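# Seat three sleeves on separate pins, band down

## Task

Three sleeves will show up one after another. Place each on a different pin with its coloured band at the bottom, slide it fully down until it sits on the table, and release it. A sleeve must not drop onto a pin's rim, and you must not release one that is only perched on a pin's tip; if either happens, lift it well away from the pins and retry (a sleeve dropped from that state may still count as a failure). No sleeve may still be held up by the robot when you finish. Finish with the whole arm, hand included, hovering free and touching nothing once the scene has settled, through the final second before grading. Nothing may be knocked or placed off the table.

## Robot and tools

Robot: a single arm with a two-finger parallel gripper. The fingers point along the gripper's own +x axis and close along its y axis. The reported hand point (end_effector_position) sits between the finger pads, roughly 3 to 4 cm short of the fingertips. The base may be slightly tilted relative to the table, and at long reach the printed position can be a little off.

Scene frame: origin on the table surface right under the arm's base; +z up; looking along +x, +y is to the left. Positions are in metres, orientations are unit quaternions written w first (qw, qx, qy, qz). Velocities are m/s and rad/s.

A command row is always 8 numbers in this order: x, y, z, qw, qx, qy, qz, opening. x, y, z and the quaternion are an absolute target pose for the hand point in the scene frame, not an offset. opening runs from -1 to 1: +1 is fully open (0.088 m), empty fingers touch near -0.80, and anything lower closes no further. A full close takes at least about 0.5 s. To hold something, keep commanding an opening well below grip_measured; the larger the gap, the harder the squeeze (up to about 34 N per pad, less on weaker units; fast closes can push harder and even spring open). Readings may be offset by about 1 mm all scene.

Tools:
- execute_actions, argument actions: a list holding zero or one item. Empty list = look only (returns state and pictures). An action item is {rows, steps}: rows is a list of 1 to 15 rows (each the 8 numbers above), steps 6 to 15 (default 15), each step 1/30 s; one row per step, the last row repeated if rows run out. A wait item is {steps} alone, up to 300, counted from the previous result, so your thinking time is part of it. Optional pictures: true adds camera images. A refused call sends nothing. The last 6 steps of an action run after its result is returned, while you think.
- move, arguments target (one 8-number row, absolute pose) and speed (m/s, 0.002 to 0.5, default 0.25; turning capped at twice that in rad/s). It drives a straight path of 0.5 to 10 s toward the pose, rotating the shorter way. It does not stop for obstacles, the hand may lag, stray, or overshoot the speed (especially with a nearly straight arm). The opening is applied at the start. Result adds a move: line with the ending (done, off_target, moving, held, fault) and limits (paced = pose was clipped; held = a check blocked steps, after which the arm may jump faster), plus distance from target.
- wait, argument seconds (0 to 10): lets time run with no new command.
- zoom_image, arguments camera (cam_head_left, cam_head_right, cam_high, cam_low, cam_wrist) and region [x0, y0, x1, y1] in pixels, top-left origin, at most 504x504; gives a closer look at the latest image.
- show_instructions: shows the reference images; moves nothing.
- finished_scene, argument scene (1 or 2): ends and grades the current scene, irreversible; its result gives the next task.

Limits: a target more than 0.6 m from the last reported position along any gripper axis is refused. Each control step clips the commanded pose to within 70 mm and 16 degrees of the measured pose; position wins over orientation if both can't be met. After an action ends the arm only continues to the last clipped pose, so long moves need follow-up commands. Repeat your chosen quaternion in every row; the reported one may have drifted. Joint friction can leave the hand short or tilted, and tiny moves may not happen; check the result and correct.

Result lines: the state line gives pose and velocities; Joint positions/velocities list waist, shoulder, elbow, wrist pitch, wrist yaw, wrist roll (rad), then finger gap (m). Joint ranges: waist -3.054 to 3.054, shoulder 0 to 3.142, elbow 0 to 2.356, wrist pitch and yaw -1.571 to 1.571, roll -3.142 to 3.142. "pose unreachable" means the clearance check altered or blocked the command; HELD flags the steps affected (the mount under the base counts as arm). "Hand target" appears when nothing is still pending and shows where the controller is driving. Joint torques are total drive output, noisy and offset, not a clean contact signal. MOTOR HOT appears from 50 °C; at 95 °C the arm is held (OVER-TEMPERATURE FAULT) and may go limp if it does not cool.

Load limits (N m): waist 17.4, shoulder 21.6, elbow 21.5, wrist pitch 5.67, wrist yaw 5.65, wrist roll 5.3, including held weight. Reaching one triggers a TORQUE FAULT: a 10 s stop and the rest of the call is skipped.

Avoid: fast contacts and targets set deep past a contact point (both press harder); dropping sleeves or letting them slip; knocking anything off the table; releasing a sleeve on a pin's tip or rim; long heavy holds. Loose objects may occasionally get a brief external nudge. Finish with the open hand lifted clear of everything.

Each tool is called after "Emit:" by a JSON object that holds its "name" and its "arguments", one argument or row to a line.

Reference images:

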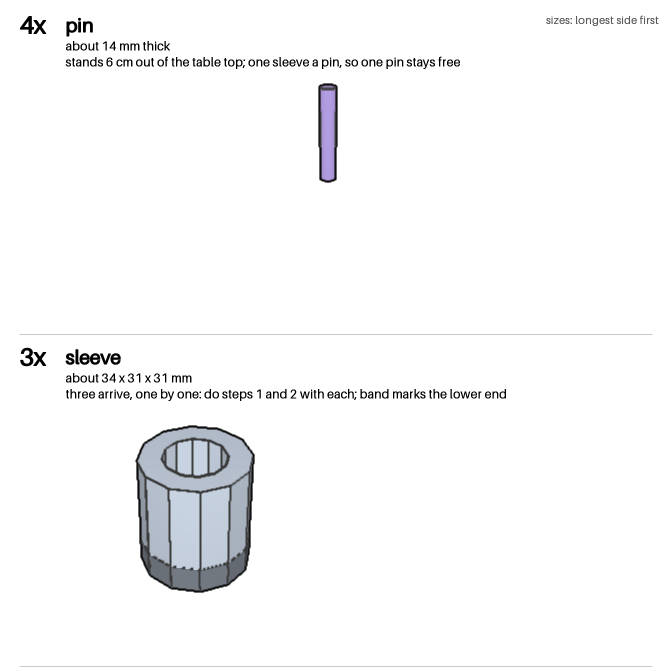

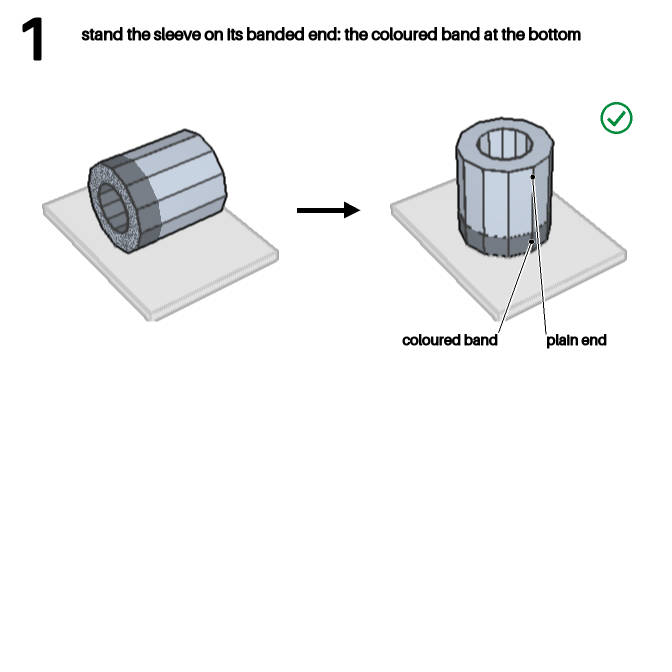

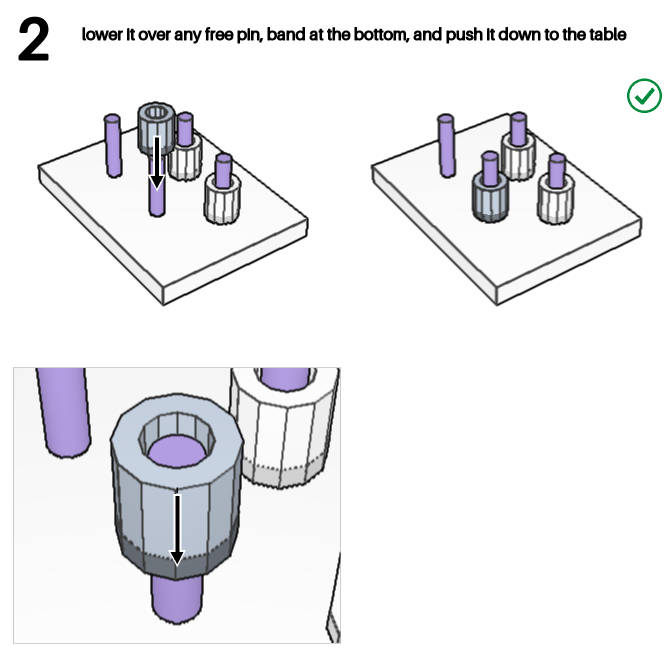

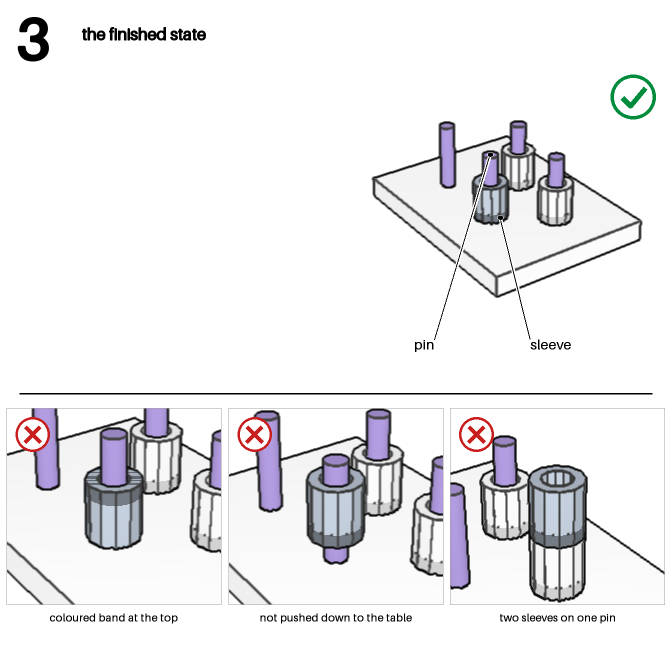

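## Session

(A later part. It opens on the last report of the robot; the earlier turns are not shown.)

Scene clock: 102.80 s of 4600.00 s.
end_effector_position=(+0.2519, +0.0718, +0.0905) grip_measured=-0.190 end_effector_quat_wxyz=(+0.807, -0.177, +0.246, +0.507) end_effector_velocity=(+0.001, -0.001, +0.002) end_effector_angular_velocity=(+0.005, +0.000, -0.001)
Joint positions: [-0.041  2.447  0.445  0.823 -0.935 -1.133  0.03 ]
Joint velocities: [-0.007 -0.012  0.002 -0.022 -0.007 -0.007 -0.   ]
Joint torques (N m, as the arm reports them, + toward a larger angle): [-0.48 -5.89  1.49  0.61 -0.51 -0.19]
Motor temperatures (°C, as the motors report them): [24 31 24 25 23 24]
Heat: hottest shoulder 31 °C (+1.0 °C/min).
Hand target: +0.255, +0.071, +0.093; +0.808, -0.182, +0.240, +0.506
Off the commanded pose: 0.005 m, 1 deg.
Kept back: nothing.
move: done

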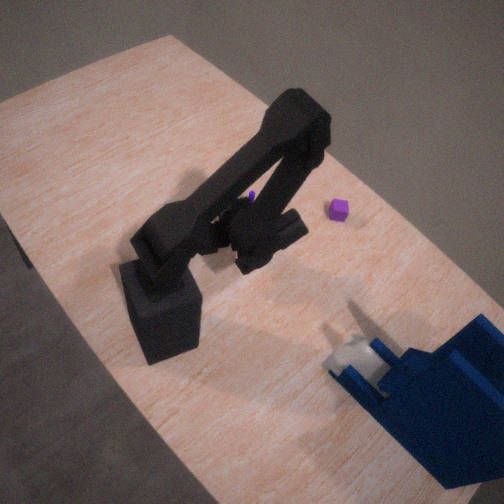

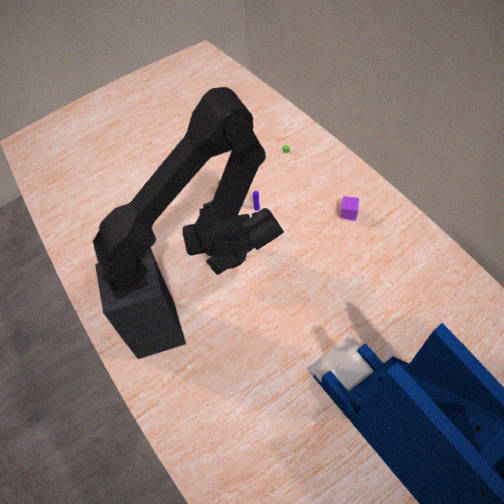

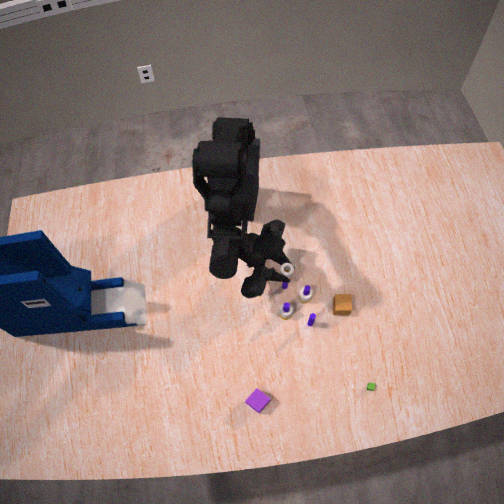

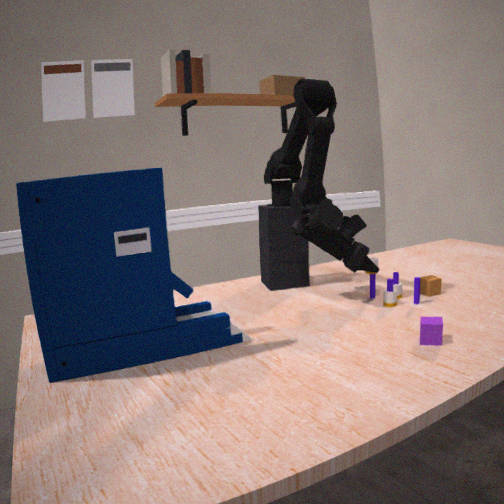

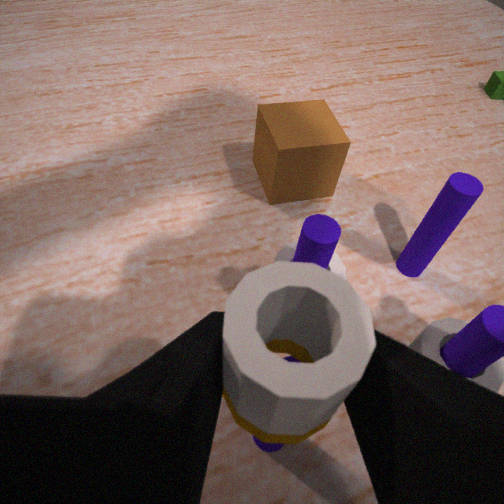

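Go up and re-descend.

Emit:
{"name": "move", "arguments": {
  "target": [0.2555,0.071,0.108,0.8085,-0.1825,0.2401,0.5058,-0.45],
  "speed": 0.03
}}

Emit:
{"name": "move", "arguments": {
  "target": [0.2555,0.071,0.089,0.8085,-0.1825,0.2401,0.5058,-0.45],
  "speed": 0.02
}}

Emit:
{"name": "zoom_image", "arguments": {
  "camera": "cam_wrist",
  "region": [210,280,390,480]
}}

Scene clock: 103.93 s of 4600.00 s.
end_effector_position=(+0.2548, +0.0718, +0.1055) grip_measured=-0.190 end_effector_quat_wxyz=(+0.808, -0.179, +0.244, +0.506) end_effector_velocity=(-0.003, +0.002, +0.003) end_effector_angular_velocity=(+0.001, -0.005, +0.017)
Joint positions: [-0.041  2.358  0.426  0.759 -0.935 -1.134  0.03 ]
Joint velocities: [ 0.002 -0.017 -0.007 -0.022 -0.007 -0.022  0.   ]
Joint torques (N m, as the arm reports them, + toward a larger angle): [-0.52 -5.84  1.21  0.65 -0.52 -0.18]
Motor temperatures (°C, as the motors report them): [24 31 24 25 23 24]
Heat: hottest shoulder 31 °C (+1.0 °C/min).
Hand target: +0.256, +0.071, +0.108; +0.808, -0.183, +0.240, +0.506
Off the commanded pose: 0.003 m, 1 deg.
Kept back: nothing.
move: done

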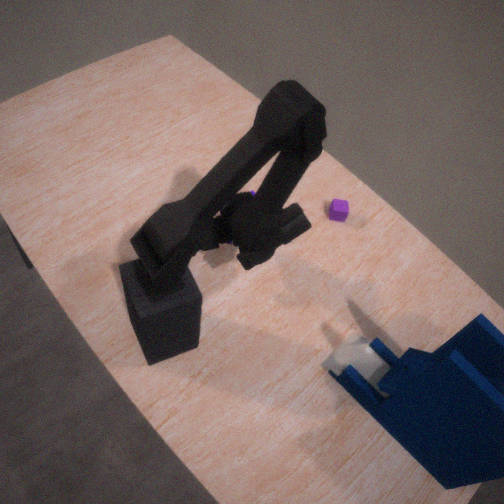

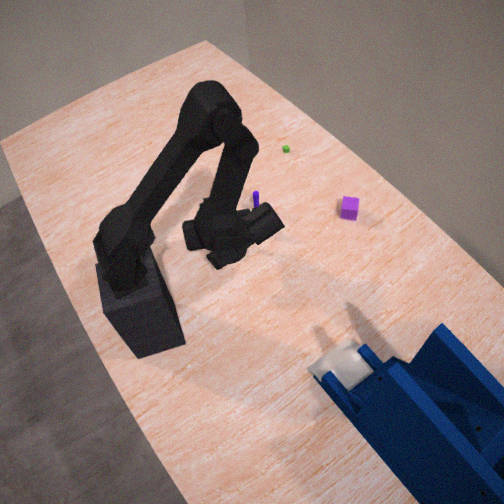

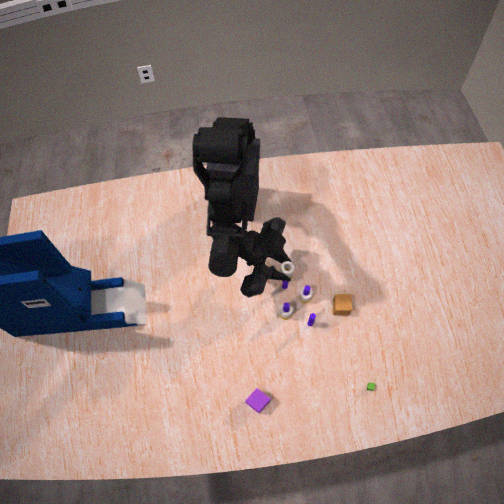

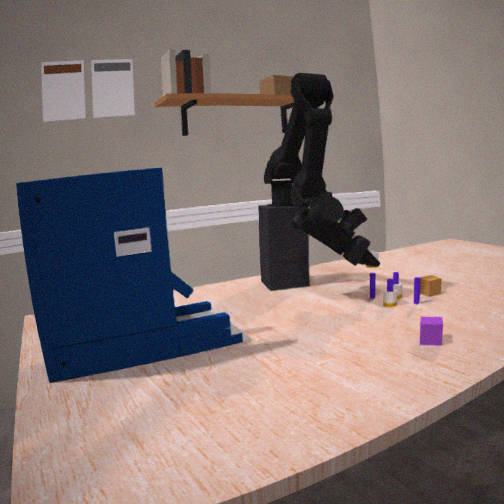

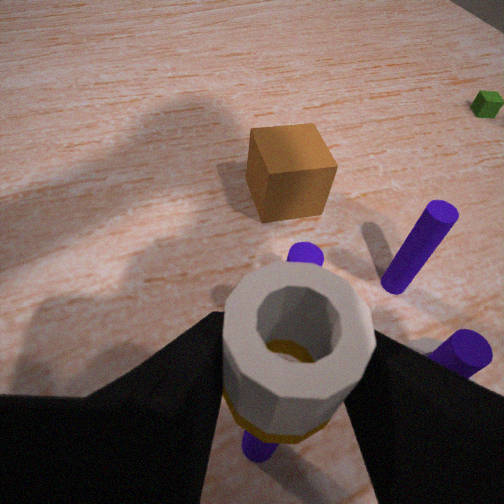

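Scene clock: 105.03 s of 4600.00 s.
end_effector_position=(+0.2548, +0.0712, +0.0901) grip_measured=-0.190 end_effector_quat_wxyz=(+0.808, -0.181, +0.242, +0.506) end_effector_velocity=(-0.002, +0.002, +0.000) end_effector_angular_velocity=(+0.014, -0.008, +0.018)
Joint positions: [-0.041  2.452  0.451  0.834 -0.935 -1.134  0.03 ]
Joint velocities: [-0.002  0.007  0.002 -0.007 -0.022 -0.022 -0.   ]
Joint torques (N m, as the arm reports them, + toward a larger angle): [-0.27 -4.39  1.47  1.08 -0.48 -0.07]
Motor temperatures (°C, as the motors report them): [24 31 24 25 23 24]
Heat: hottest shoulder 31 °C (+1.0 °C/min).
Hand target: +0.255, +0.071, +0.089; +0.808, -0.182, +0.240, +0.506
Off the commanded pose: 0.001 m, 0 deg.
Kept back: nothing.
move: done

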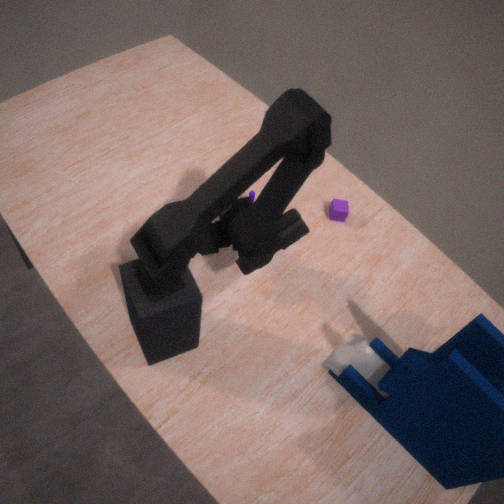

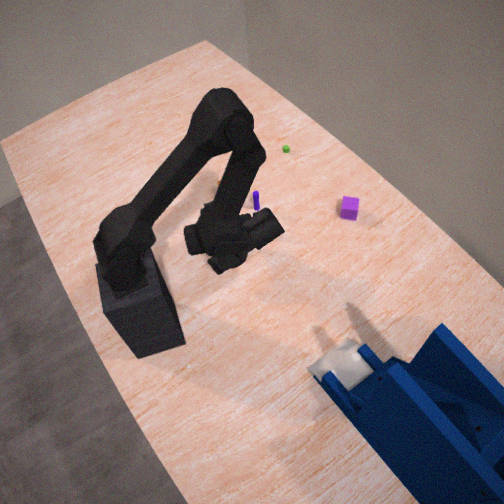

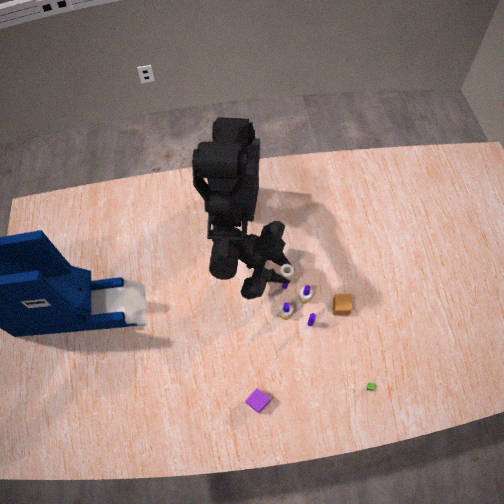

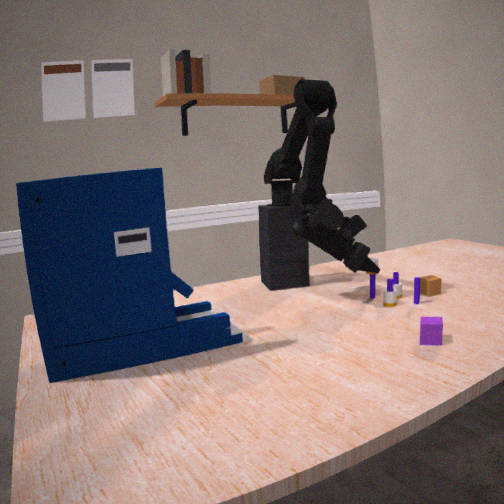

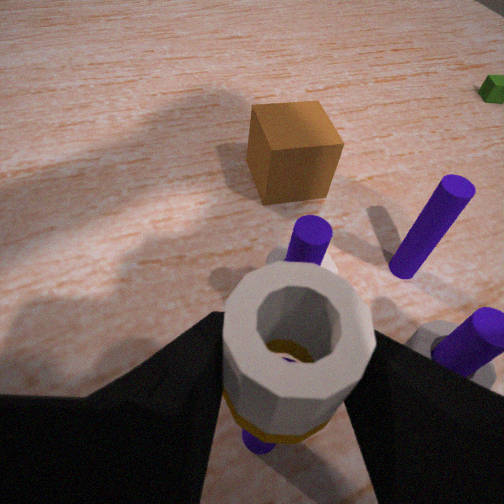

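Region (210, 280, 390, 480) of cam_wrist's 504x504 image, scaled by 2.520, with more detail than that image has; it fills the left 454 columns of this view, and the rest is white.

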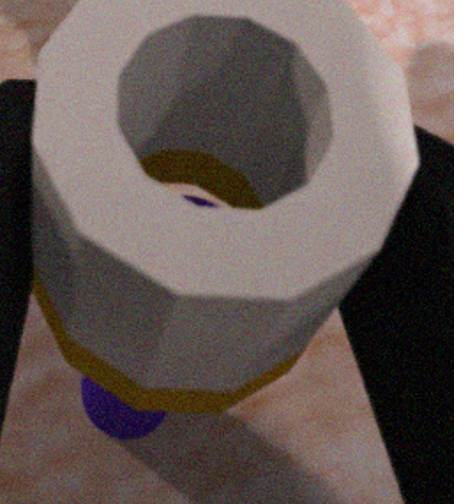

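Aligned.

Emit:
{"name": "move", "arguments": {
  "target": [0.2557,0.071,0.078,0.8085,-0.1825,0.2401,0.5058,-0.45],
  "speed": 0.012
}}

Scene clock: 106.50 s of 4600.00 s.
end_effector_position=(+0.2554, +0.0708, +0.0793) grip_measured=-0.190 end_effector_quat_wxyz=(+0.808, -0.182, +0.240, +0.505) end_effector_velocity=(+0.002, +0.001, +0.002) end_effector_angular_velocity=(+0.014, -0.026, +0.011)
Joint positions: [-0.041  2.515  0.474  0.878 -0.935 -1.134  0.03 ]
Joint velocities: [-0.002  0.007  0.002  0.022 -0.022 -0.007  0.   ]
Joint torques (N m, as the arm reports them, + toward a larger angle): [-0.11 -4.37  1.38  1.09 -0.46  0.02]
Motor temperatures (°C, as the motors report them): [24 30 24 25 23 24]
Heat: hottest shoulder 30 °C (-1.0 °C/min).
Hand target: +0.256, +0.071, +0.078; +0.808, -0.183, +0.240, +0.506
Off the commanded pose: 0.001 m, 0 deg.
Kept back: nothing.
move: done

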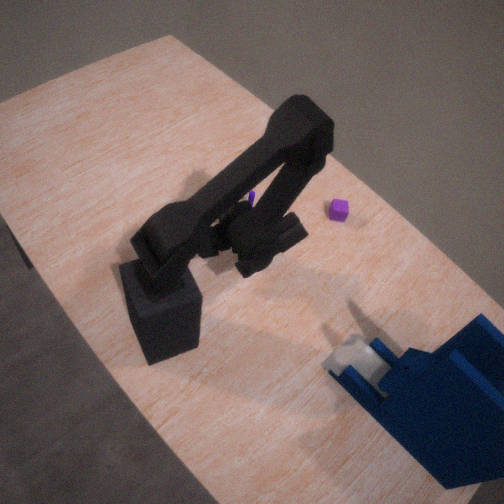

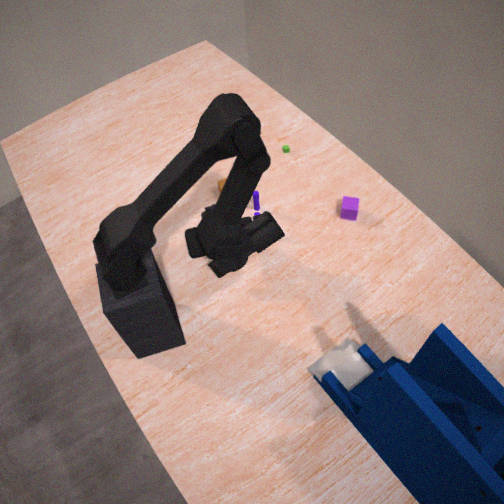

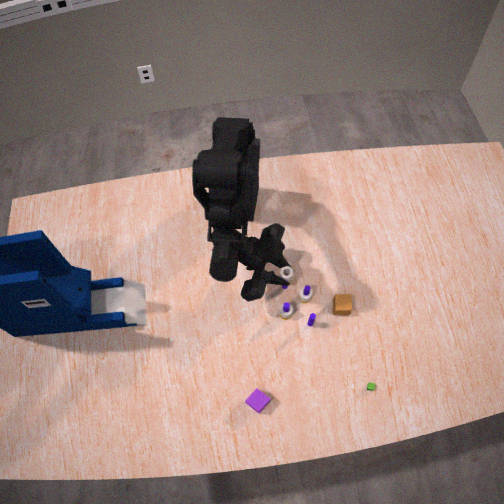

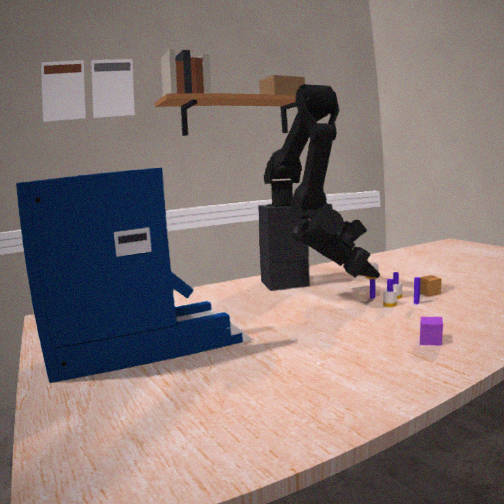

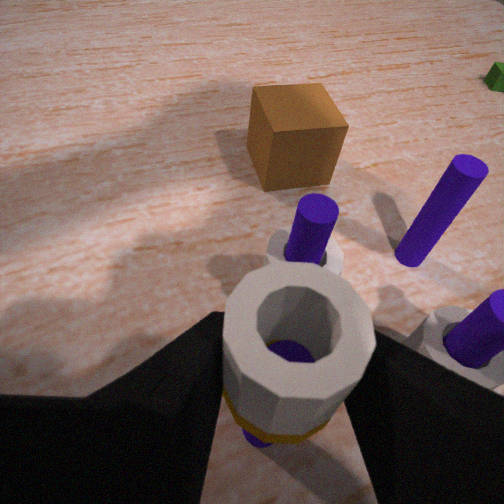

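Emit:
{"name": "move", "arguments": {
  "target": [0.2557,0.0718,0.027,0.8085,-0.1825,0.2401,0.5058,-0.45],
  "speed": 0.025
}}

Emit:
{"name": "zoom_image", "arguments": {
  "camera": "cam_low",
  "region": [340,240,420,320]
}}

Scene clock: 109.07 s of 4600.00 s.
end_effector_position=(+0.2566, +0.0710, +0.0298) grip_measured=-0.190 end_effector_quat_wxyz=(+0.809, -0.184, +0.237, +0.505) end_effector_velocity=(-0.001, +0.002, +0.002) end_effector_angular_velocity=(+0.011, -0.022, +0.019)
Joint positions: [-0.031  2.777  0.598  1.034 -0.934 -1.12   0.03 ]
Joint velocities: [-0.002  0.002 -0.002  0.007 -0.022 -0.022 -0.   ]
Joint torques (N m, as the arm reports them, + toward a larger angle): [ 0.12 -4.3   0.9   1.03 -0.36  0.17]
Motor temperatures (°C, as the motors report them): [24 30 24 25 23 24]
Heat: hottest shoulder 30 °C (-2.0 °C/min).
Hand target: +0.256, +0.072, +0.027; +0.808, -0.183, +0.240, +0.506
Off the commanded pose: 0.003 m, 0 deg.
Kept back: nothing.
move: done

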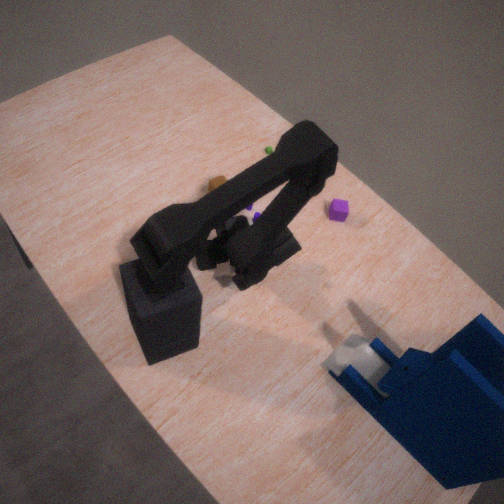

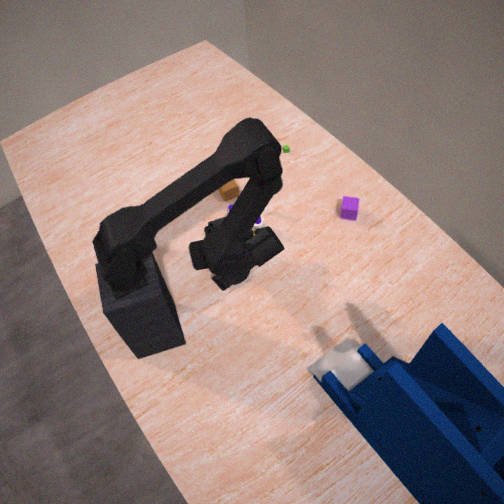

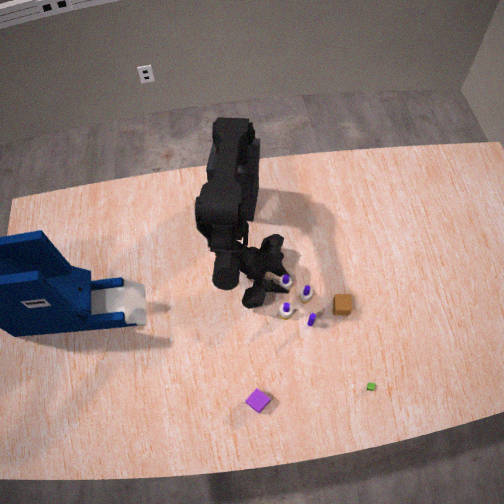

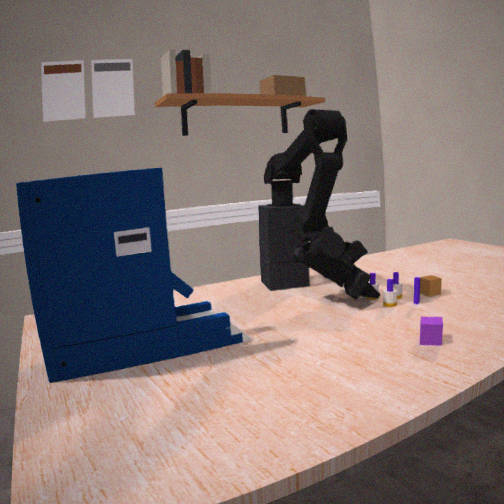

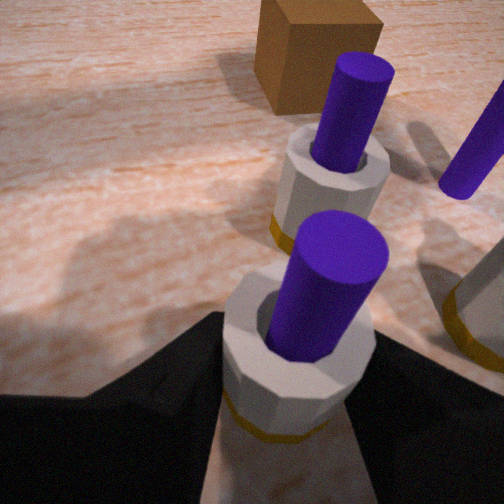

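Region (340, 240, 420, 320) of cam_low's 504x504 image, scaled by 6.300, with more detail than that image has.

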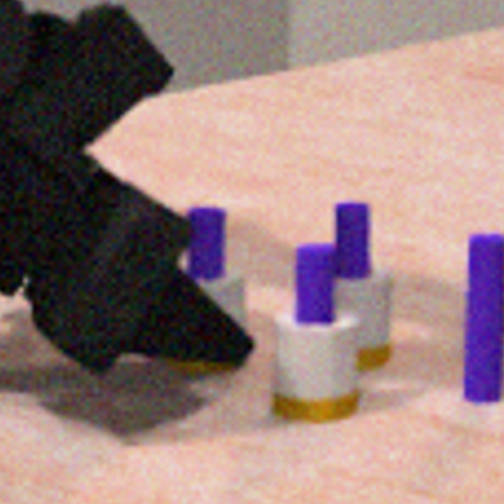

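Emit:
{"name": "move", "arguments": {
  "target": [0.2557,0.0718,0.028,0.8085,-0.1825,0.2401,0.5058,0.1]
}}

Emit:
{"name": "move", "arguments": {
  "target": [0.25,0.055,0.12,0.8085,-0.1825,0.2401,0.5058,0.1],
  "speed": 0.12
}}

Emit:
{"name": "zoom_image", "arguments": {
  "camera": "cam_low",
  "region": [340,240,420,320]
}}

Scene clock: 110.00 s of 4600.00 s.
end_effector_position=(+0.2565, +0.0711, +0.0297) grip_measured=+0.098 end_effector_quat_wxyz=(+0.809, -0.184, +0.237, +0.505) end_effector_velocity=(-0.002, +0.000, -0.000) end_effector_angular_velocity=(+0.007, +0.010, +0.004)
Joint positions: [-0.031  2.778  0.598  1.035 -0.934 -1.12   0.044]
Joint velocities: [-0.002 -0.002  0.002 -0.022 -0.007 -0.007  0.001]
Joint torques (N m, as the arm reports them, + toward a larger angle): [ 0.09 -4.64  0.58  0.9  -0.35  0.16]
Motor temperatures (°C, as the motors report them): [24 30 24 25 23 24]
Heat: hottest shoulder 30 °C (-2.0 °C/min).
Hand target: +0.256, +0.072, +0.028; +0.808, -0.182, +0.240, +0.506
Off the commanded pose: 0.002 m, 0 deg.
Kept back: nothing.
move: done

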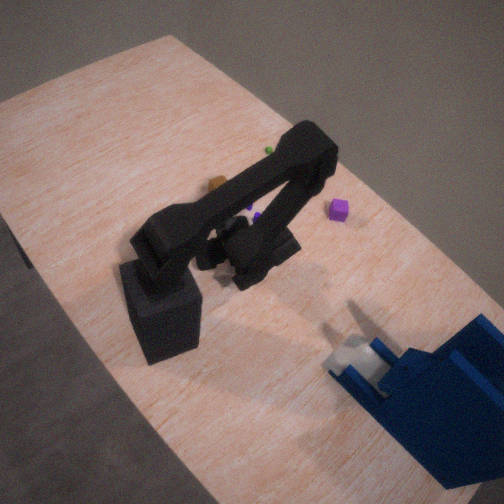

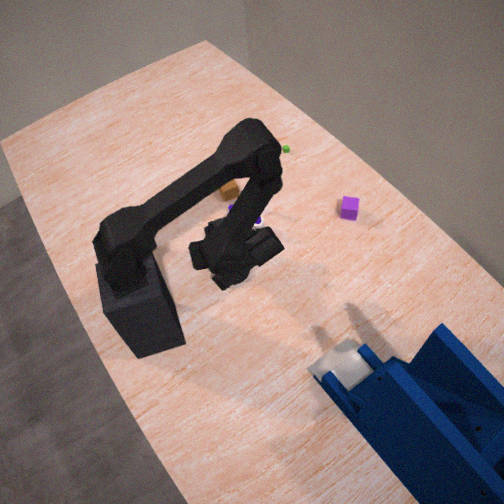

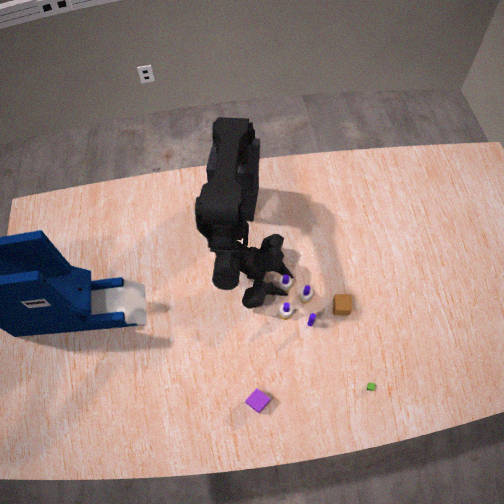

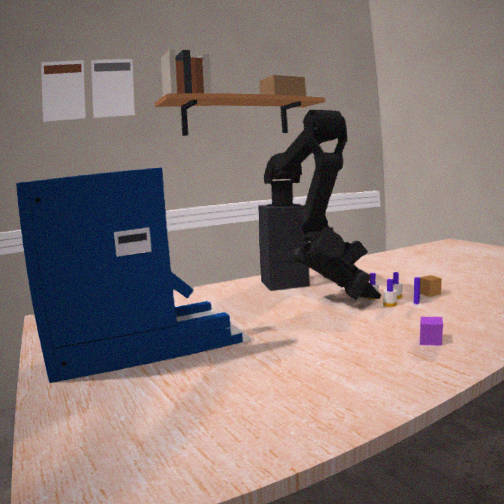

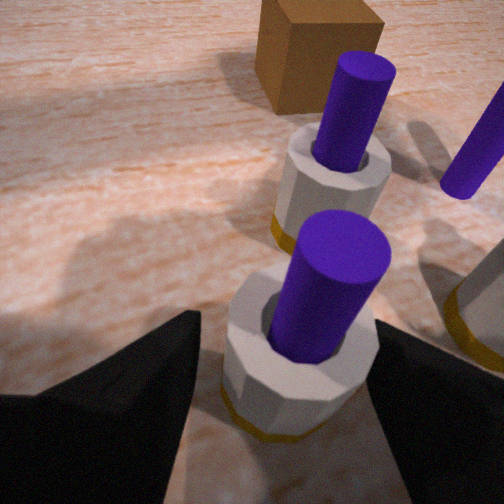

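Scene clock: 111.30 s of 4600.00 s.
end_effector_position=(+0.2480, +0.0557, +0.1170) grip_measured=+0.100 end_effector_quat_wxyz=(+0.807, -0.179, +0.246, +0.506) end_effector_velocity=(-0.008, +0.001, +0.002) end_effector_angular_velocity=(+0.007, +0.021, +0.014)
Joint positions: [-0.126  2.27   0.424  0.557 -0.96  -1.272  0.044]
Joint velocities: [-0.007 -0.022 -0.007 -0.066 -0.007 -0.037 -0.   ]
Joint torques (N m, as the arm reports them, + toward a larger angle): [-0.52 -5.65  1.79  0.44 -0.65 -0.19]
Motor temperatures (°C, as the motors report them): [24 30 24 25 23 24]
Heat: hottest shoulder 30 °C (-2.0 °C/min).
Hand target: +0.250, +0.055, +0.120; +0.808, -0.183, +0.240, +0.506
Off the commanded pose: 0.004 m, 1 deg.
Kept back: nothing.
move: done

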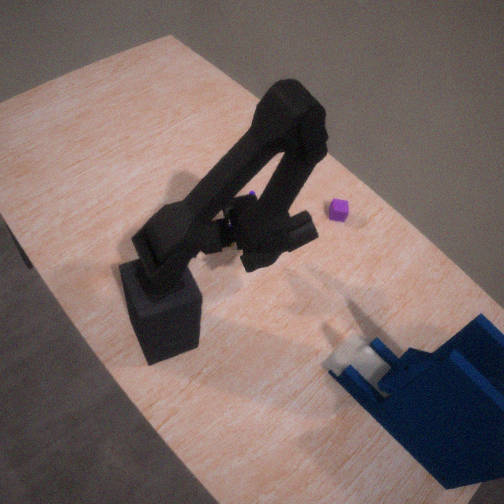

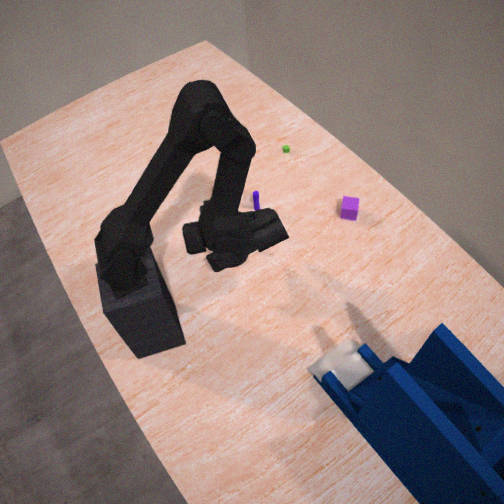

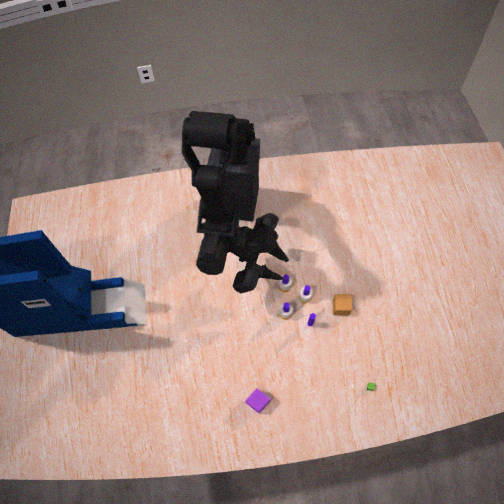

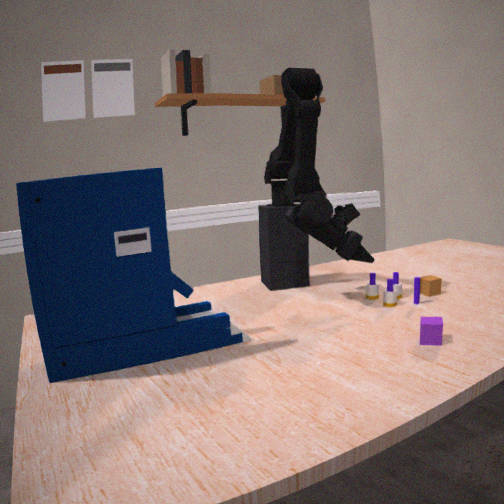

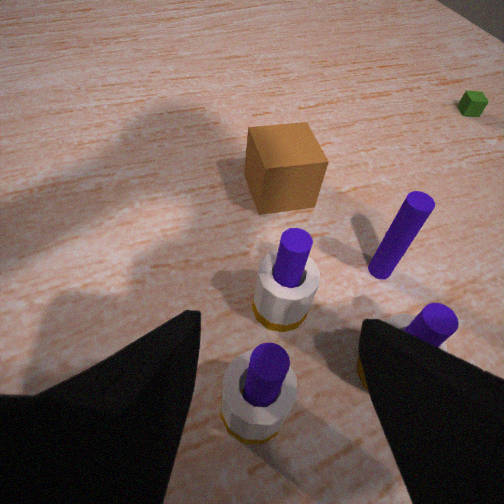

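Region (340, 240, 420, 320) of cam_low's 504x504 image, scaled by 6.300, with more detail than that image has.

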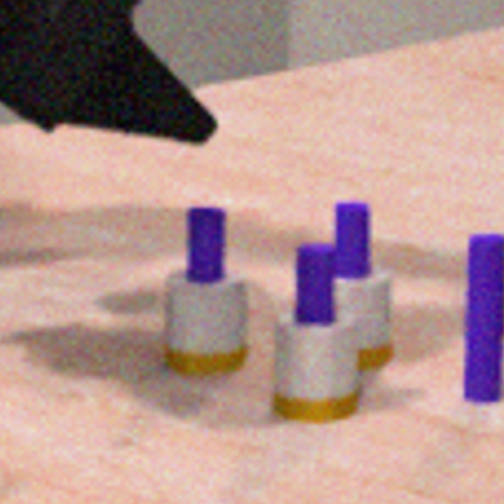

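Emit:
{"name": "finished_scene", "arguments": {
  "scene": 1
}}

The scene is finished: the task was done.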